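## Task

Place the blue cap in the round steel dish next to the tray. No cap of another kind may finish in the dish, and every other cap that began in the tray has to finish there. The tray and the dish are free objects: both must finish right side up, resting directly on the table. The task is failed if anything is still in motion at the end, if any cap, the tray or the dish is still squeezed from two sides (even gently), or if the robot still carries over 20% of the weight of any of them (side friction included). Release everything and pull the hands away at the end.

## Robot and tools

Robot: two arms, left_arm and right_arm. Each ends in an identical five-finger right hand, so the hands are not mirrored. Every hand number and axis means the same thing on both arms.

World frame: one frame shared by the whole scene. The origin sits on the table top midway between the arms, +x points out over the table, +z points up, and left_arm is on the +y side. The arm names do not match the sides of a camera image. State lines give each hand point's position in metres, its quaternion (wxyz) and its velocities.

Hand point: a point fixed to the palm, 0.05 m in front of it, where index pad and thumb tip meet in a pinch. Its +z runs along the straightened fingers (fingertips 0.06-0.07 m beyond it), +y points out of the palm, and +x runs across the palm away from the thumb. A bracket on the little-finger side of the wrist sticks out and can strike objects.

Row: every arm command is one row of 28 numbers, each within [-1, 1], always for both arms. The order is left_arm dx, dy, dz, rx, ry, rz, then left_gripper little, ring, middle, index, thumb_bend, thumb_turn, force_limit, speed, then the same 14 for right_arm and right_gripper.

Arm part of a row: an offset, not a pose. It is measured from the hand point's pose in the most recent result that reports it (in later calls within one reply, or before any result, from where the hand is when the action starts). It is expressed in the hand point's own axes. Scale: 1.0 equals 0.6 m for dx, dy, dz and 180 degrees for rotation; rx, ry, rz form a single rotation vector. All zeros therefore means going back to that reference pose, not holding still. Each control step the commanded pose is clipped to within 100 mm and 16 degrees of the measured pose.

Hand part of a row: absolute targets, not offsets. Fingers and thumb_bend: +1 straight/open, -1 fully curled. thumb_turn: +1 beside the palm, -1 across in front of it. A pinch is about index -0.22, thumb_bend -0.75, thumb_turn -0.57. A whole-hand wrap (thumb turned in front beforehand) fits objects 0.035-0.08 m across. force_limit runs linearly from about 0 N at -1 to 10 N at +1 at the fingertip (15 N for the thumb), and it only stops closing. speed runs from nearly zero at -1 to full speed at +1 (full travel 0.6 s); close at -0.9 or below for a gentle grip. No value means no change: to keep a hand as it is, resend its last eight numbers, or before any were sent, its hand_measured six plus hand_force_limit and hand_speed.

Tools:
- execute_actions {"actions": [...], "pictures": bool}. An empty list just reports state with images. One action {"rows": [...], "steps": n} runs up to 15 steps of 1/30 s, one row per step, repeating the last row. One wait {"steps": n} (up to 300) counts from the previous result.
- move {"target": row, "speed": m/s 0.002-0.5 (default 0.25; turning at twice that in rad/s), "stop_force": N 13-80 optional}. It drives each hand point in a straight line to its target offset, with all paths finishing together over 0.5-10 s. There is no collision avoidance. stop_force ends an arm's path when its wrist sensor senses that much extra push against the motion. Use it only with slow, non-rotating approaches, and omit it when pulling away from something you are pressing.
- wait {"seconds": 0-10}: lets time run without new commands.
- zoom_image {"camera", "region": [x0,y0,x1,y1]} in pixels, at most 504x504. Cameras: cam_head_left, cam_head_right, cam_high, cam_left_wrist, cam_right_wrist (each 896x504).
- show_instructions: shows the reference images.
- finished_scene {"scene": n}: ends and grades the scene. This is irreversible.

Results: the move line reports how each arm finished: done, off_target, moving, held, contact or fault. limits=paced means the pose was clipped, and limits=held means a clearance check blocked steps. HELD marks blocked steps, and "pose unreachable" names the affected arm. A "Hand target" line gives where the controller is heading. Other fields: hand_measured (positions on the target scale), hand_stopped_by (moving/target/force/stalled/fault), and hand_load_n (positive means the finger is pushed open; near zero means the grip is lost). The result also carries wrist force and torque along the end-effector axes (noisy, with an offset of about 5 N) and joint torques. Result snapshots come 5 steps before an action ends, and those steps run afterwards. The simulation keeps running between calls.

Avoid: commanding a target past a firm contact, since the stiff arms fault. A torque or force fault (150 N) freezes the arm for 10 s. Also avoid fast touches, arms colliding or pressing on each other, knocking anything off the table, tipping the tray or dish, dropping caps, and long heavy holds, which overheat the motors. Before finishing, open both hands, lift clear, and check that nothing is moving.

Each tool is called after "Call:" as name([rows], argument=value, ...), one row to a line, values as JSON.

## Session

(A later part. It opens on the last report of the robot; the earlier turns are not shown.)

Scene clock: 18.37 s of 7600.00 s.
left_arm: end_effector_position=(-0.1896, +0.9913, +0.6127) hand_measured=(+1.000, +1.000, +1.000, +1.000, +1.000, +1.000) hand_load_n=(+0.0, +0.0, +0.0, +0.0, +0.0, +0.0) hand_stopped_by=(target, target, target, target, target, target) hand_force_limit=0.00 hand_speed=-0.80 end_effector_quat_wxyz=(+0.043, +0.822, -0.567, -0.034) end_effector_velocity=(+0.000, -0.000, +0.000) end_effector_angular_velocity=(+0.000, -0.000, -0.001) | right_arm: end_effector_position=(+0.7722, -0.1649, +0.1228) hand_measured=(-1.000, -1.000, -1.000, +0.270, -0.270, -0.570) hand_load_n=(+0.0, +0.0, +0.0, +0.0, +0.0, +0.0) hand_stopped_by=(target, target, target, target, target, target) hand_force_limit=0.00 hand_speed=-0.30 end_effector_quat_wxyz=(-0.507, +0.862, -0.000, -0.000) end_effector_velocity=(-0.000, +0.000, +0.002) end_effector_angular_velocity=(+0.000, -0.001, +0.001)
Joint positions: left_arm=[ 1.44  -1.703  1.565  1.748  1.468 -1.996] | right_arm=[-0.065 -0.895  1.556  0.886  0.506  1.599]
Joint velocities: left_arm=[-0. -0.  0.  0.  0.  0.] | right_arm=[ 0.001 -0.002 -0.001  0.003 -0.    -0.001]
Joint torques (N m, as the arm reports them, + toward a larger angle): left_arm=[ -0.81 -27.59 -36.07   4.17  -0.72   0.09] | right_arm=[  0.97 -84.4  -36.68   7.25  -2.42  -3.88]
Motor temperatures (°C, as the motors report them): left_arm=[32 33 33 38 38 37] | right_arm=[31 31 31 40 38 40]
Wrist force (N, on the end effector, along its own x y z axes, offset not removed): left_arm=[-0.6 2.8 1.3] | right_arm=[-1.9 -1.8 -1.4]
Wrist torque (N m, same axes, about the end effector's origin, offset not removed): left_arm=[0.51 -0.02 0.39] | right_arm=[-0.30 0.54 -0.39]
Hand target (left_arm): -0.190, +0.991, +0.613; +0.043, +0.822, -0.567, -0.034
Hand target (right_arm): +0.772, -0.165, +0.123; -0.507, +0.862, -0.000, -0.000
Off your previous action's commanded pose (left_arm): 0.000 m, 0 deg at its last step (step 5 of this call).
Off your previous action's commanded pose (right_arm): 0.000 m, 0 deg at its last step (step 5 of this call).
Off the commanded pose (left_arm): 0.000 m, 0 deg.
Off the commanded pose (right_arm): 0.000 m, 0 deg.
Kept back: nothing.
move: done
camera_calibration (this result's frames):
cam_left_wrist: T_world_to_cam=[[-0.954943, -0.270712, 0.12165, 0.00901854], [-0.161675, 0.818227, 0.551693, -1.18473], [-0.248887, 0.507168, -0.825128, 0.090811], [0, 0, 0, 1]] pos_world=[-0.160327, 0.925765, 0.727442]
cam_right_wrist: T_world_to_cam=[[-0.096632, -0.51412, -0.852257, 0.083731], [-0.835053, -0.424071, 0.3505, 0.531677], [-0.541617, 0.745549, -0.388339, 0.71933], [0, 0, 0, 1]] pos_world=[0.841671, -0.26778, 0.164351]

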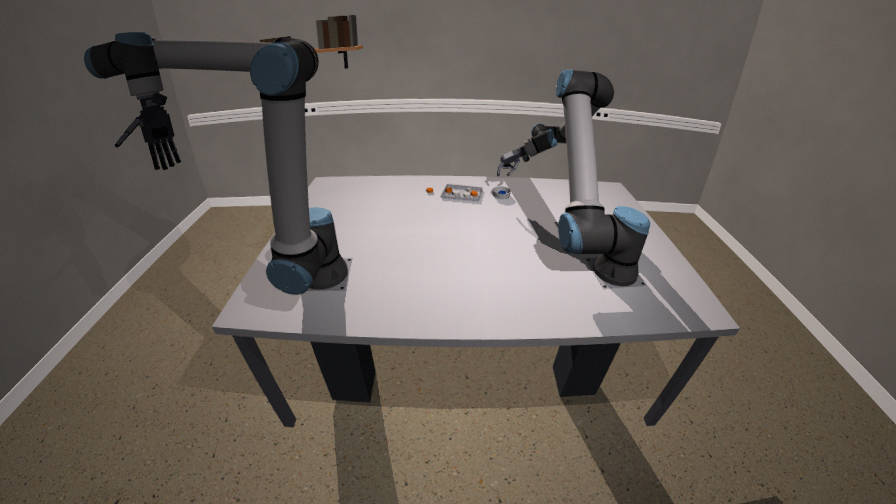

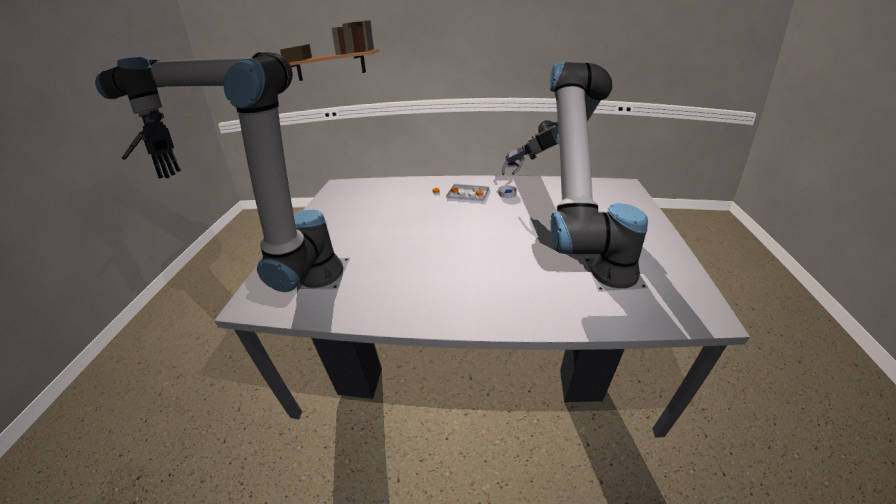

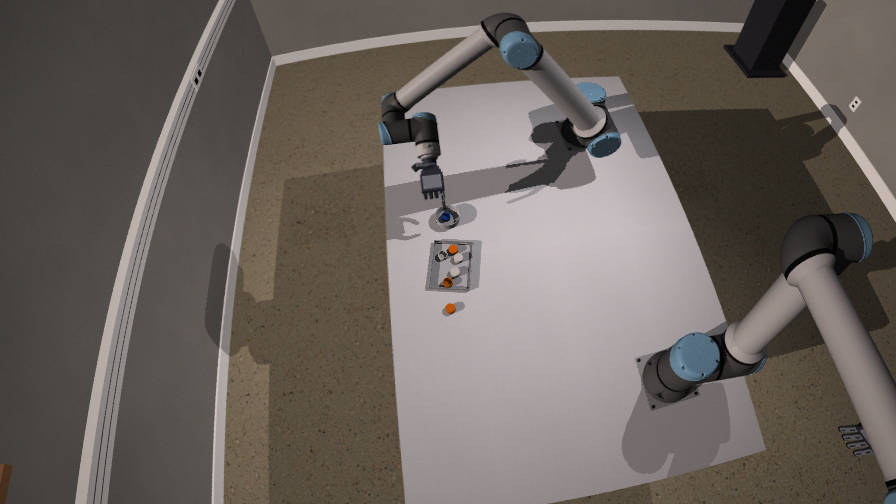

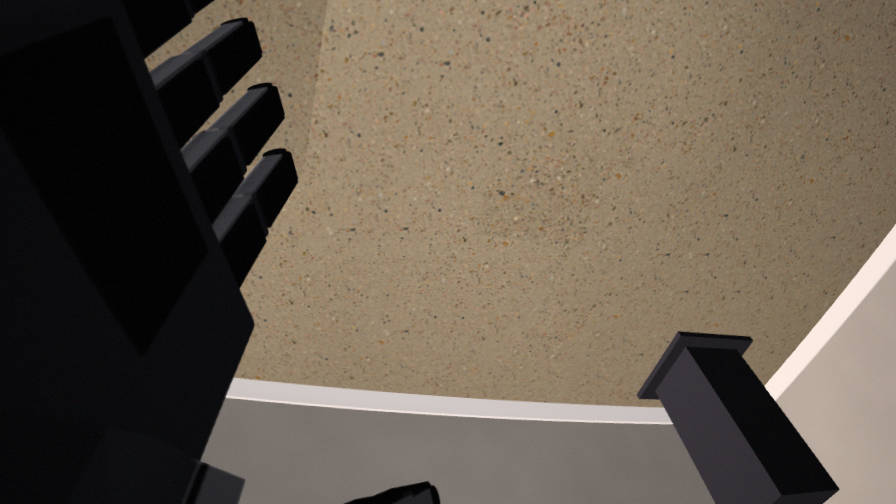

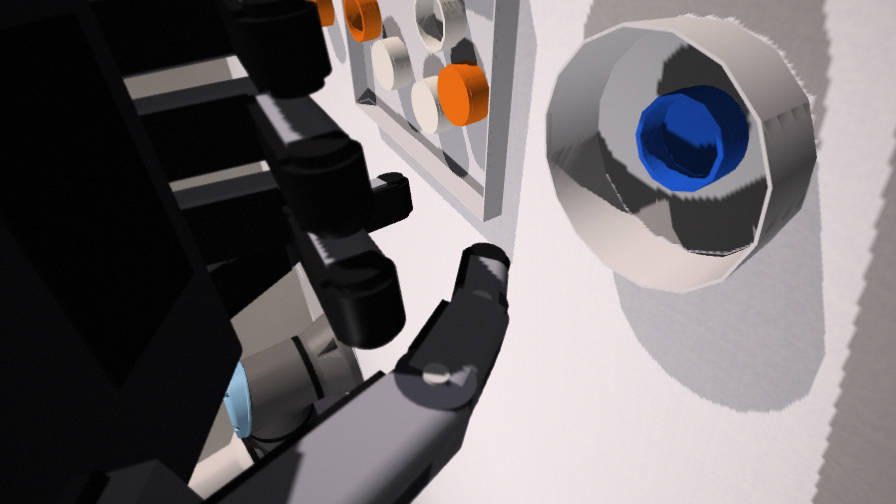

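Call:
wait(seconds=0.7)

Call:
finished_scene(scene=2)

Scene clock: 19.17 s of 7600.00 s.
left_arm: end_effector_position=(-0.1896, +0.9913, +0.6127) hand_measured=(+1.000, +1.000, +1.000, +1.000, +1.000, +1.000) hand_load_n=(+0.0, +0.0, +0.0, +0.0, +0.0, +0.0) hand_stopped_by=(target, target, target, target, target, target) hand_force_limit=0.00 hand_speed=-0.80 end_effector_quat_wxyz=(+0.043, +0.822, -0.567, -0.034) end_effector_velocity=(-0.000, -0.000, -0.000) end_effector_angular_velocity=(+0.000, +0.000, +0.000) | right_arm: end_effector_position=(+0.7722, -0.1650, +0.1230) hand_measured=(-1.000, -1.000, -1.000, +0.270, -0.270, -0.570) hand_load_n=(+0.0, +0.0, +0.0, +0.0, +0.0, +0.0) hand_stopped_by=(target, target, target, target, target, target) hand_force_limit=0.00 hand_speed=-0.30 end_effector_quat_wxyz=(-0.507, +0.862, -0.000, -0.000) end_effector_velocity=(-0.000, +0.000, -0.000) end_effector_angular_velocity=(-0.001, -0.000, +0.000)
Joint positions: left_arm=[ 1.44  -1.703  1.565  1.748  1.468 -1.996] | right_arm=[-0.065 -0.895  1.556  0.886  0.506  1.599]
Joint velocities: left_arm=[-0. -0.  0. -0.  0. -0.] | right_arm=[ 0.    -0.     0.    -0.     0.001 -0.   ]
Joint torques (N m, as the arm reports them, + toward a larger angle): left_arm=[  0.27 -27.16 -35.08   4.1   -0.96   0.36] | right_arm=[-20.78 -90.73 -36.07   6.73  -2.24  -4.09]
Motor temperatures (°C, as the motors report them): left_arm=[32 33 33 38 38 37] | right_arm=[31 31 31 40 38 40]
Wrist force (N, on the end effector, along its own x y z axes, offset not removed): left_arm=[2.5 0.7 -4.4] | right_arm=[-1.2 -1.0 -1.1]
Wrist torque (N m, same axes, about the end effector's origin, offset not removed): left_arm=[0.49 -0.32 0.28] | right_arm=[-0.23 0.44 -0.38]
Hand target (left_arm): -0.190, +0.991, +0.613; +0.043, +0.822, -0.567, -0.034
Hand target (right_arm): +0.772, -0.165, +0.123; -0.507, +0.862, -0.000, -0.000
Off the commanded pose (left_arm): 0.000 m, 0 deg.
Off the commanded pose (right_arm): 0.000 m, 0 deg.
Kept back: nothing.
Steps of this call (steps 1 to 24: nothing new was sent). Readings (end_effector_position | what the end effector reports):
1: left_arm (-0.1896, +0.9913, +0.6127) | right_arm (+0.7722, -0.1649, +0.1229) | left_arm hand_measured=(+1.000, +1.000, +1.000, +1.000, +1.000, +1.000) hand_load_n=(+0.0, +0.0, +0.0, +0.0, +0.0, +0.0) hand_stopped_by=(target, target, target, target, target, target) hand_force_limit=0.00 hand_speed=-0.80 | right_arm hand_measured=(-1.000, -1.000, -1.000, +0.270, -0.270, -0.570) hand_load_n=(+0.0, +0.0, +0.0, +0.0, +0.0, +0.0) hand_stopped_by=(target, target, target, target, target, target) hand_force_limit=0.00 hand_speed=-0.30
2: left_arm (-0.1896, +0.9913, +0.6127) | right_arm (+0.7722, -0.1649, +0.1229) | left_arm hand_measured=(+1.000, +1.000, +1.000, +1.000, +1.000, +1.000) hand_load_n=(+0.0, +0.0, +0.0, +0.0, +0.0, +0.0) hand_stopped_by=(target, target, target, target, target, target) hand_force_limit=0.00 hand_speed=-0.80 | right_arm hand_measured=(-1.000, -1.000, -1.000, +0.270, -0.270, -0.570) hand_load_n=(+0.0, +0.0, +0.0, +0.0, +0.0, +0.0) hand_stopped_by=(target, target, target, target, target, target) hand_force_limit=0.00 hand_speed=-0.30
4: left_arm (-0.1896, +0.9913, +0.6127) | right_arm (+0.7722, -0.1649, +0.1229) | left_arm hand_measured=(+1.000, +1.000, +1.000, +1.000, +1.000, +1.000) hand_load_n=(+0.0, +0.0, +0.0, +0.0, +0.0, +0.0) hand_stopped_by=(target, target, target, target, target, target) hand_force_limit=0.00 hand_speed=-0.80 | right_arm hand_measured=(-1.000, -1.000, -1.000, +0.270, -0.270, -0.570) hand_load_n=(+0.0, +0.0, +0.0, +0.0, +0.0, +0.0) hand_stopped_by=(target, target, target, target, target, target) hand_force_limit=0.00 hand_speed=-0.30
8: left_arm (-0.1896, +0.9913, +0.6127) | right_arm (+0.7722, -0.1649, +0.1230) | left_arm hand_measured=(+1.000, +1.000, +1.000, +1.000, +1.000, +1.000) hand_load_n=(+0.0, +0.0, +0.0, +0.0, +0.0, +0.0) hand_stopped_by=(target, target, target, target, target, target) hand_force_limit=0.00 hand_speed=-0.80 | right_arm hand_measured=(-1.000, -1.000, -1.000, +0.270, -0.270, -0.570) hand_load_n=(+0.0, +0.0, +0.0, +0.0, +0.0, +0.0) hand_stopped_by=(target, target, target, target, target, target) hand_force_limit=0.00 hand_speed=-0.30
24: the state above
camera_calibration (this result's frames):
cam_left_wrist: T_world_to_cam=[[-0.954943, -0.270711, 0.12165, 0.00901845], [-0.161674, 0.818227, 0.551693, -1.18473], [-0.248887, 0.507168, -0.825128, 0.0908111], [0, 0, 0, 1]] pos_world=[-0.160327, 0.925765, 0.727442]
cam_right_wrist: T_world_to_cam=[[-0.096565, -0.514121, -0.852265, 0.0837939], [-0.835078, -0.424074, 0.350437, 0.531659], [-0.54159, 0.745547, -0.38838, 0.719417], [0, 0, 0, 1]] pos_world=[0.841698, -0.267816, 0.164509]

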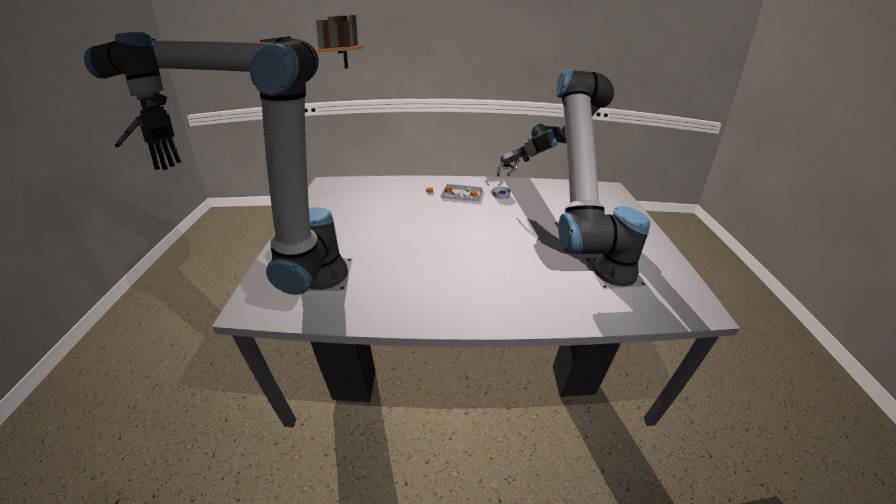

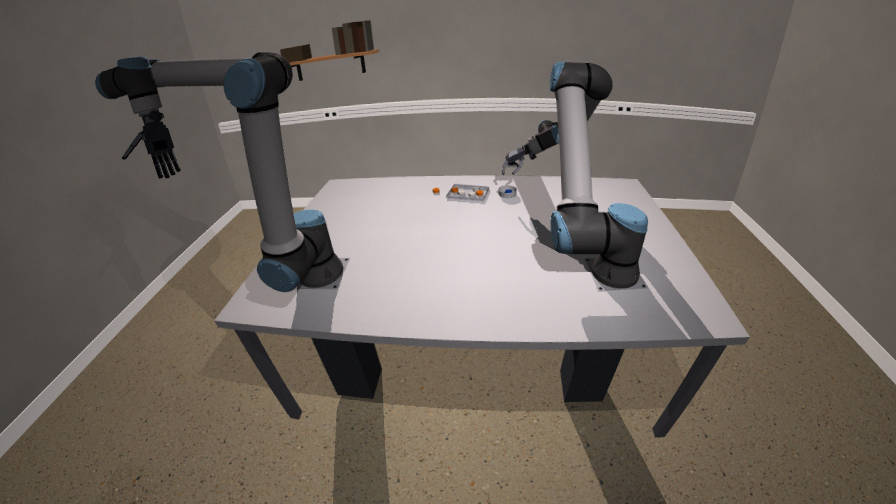

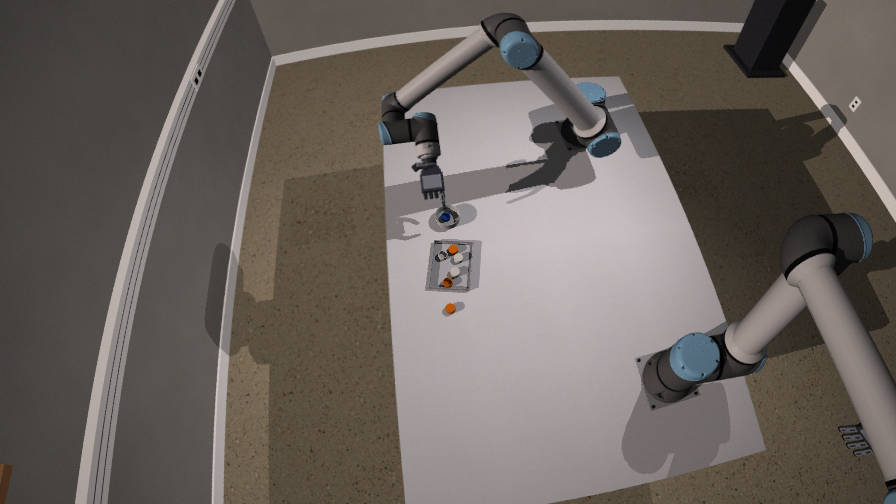

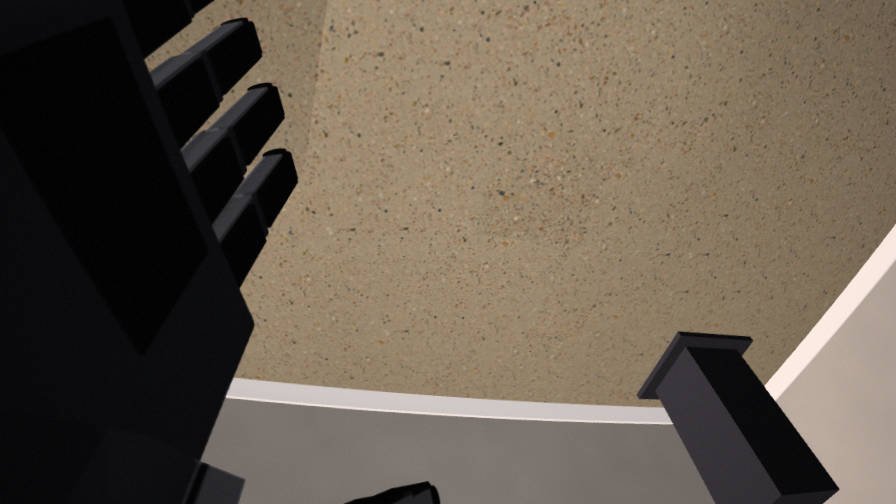

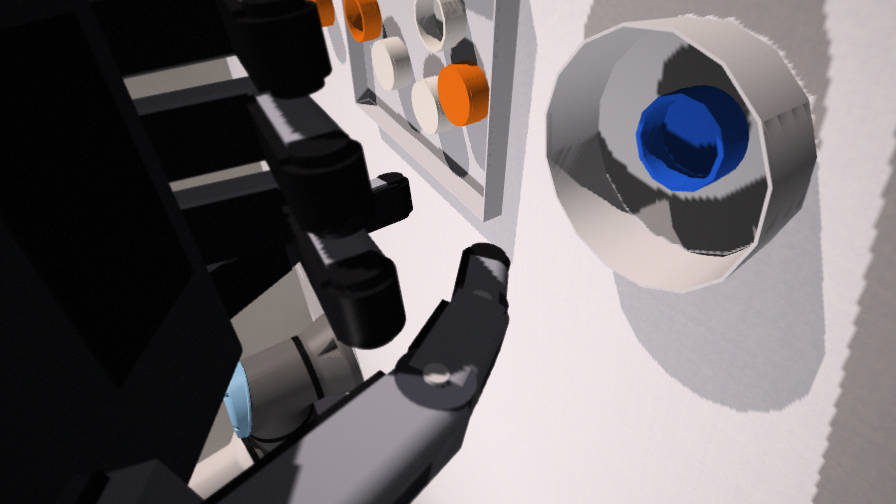

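The scene is finished: the task was done.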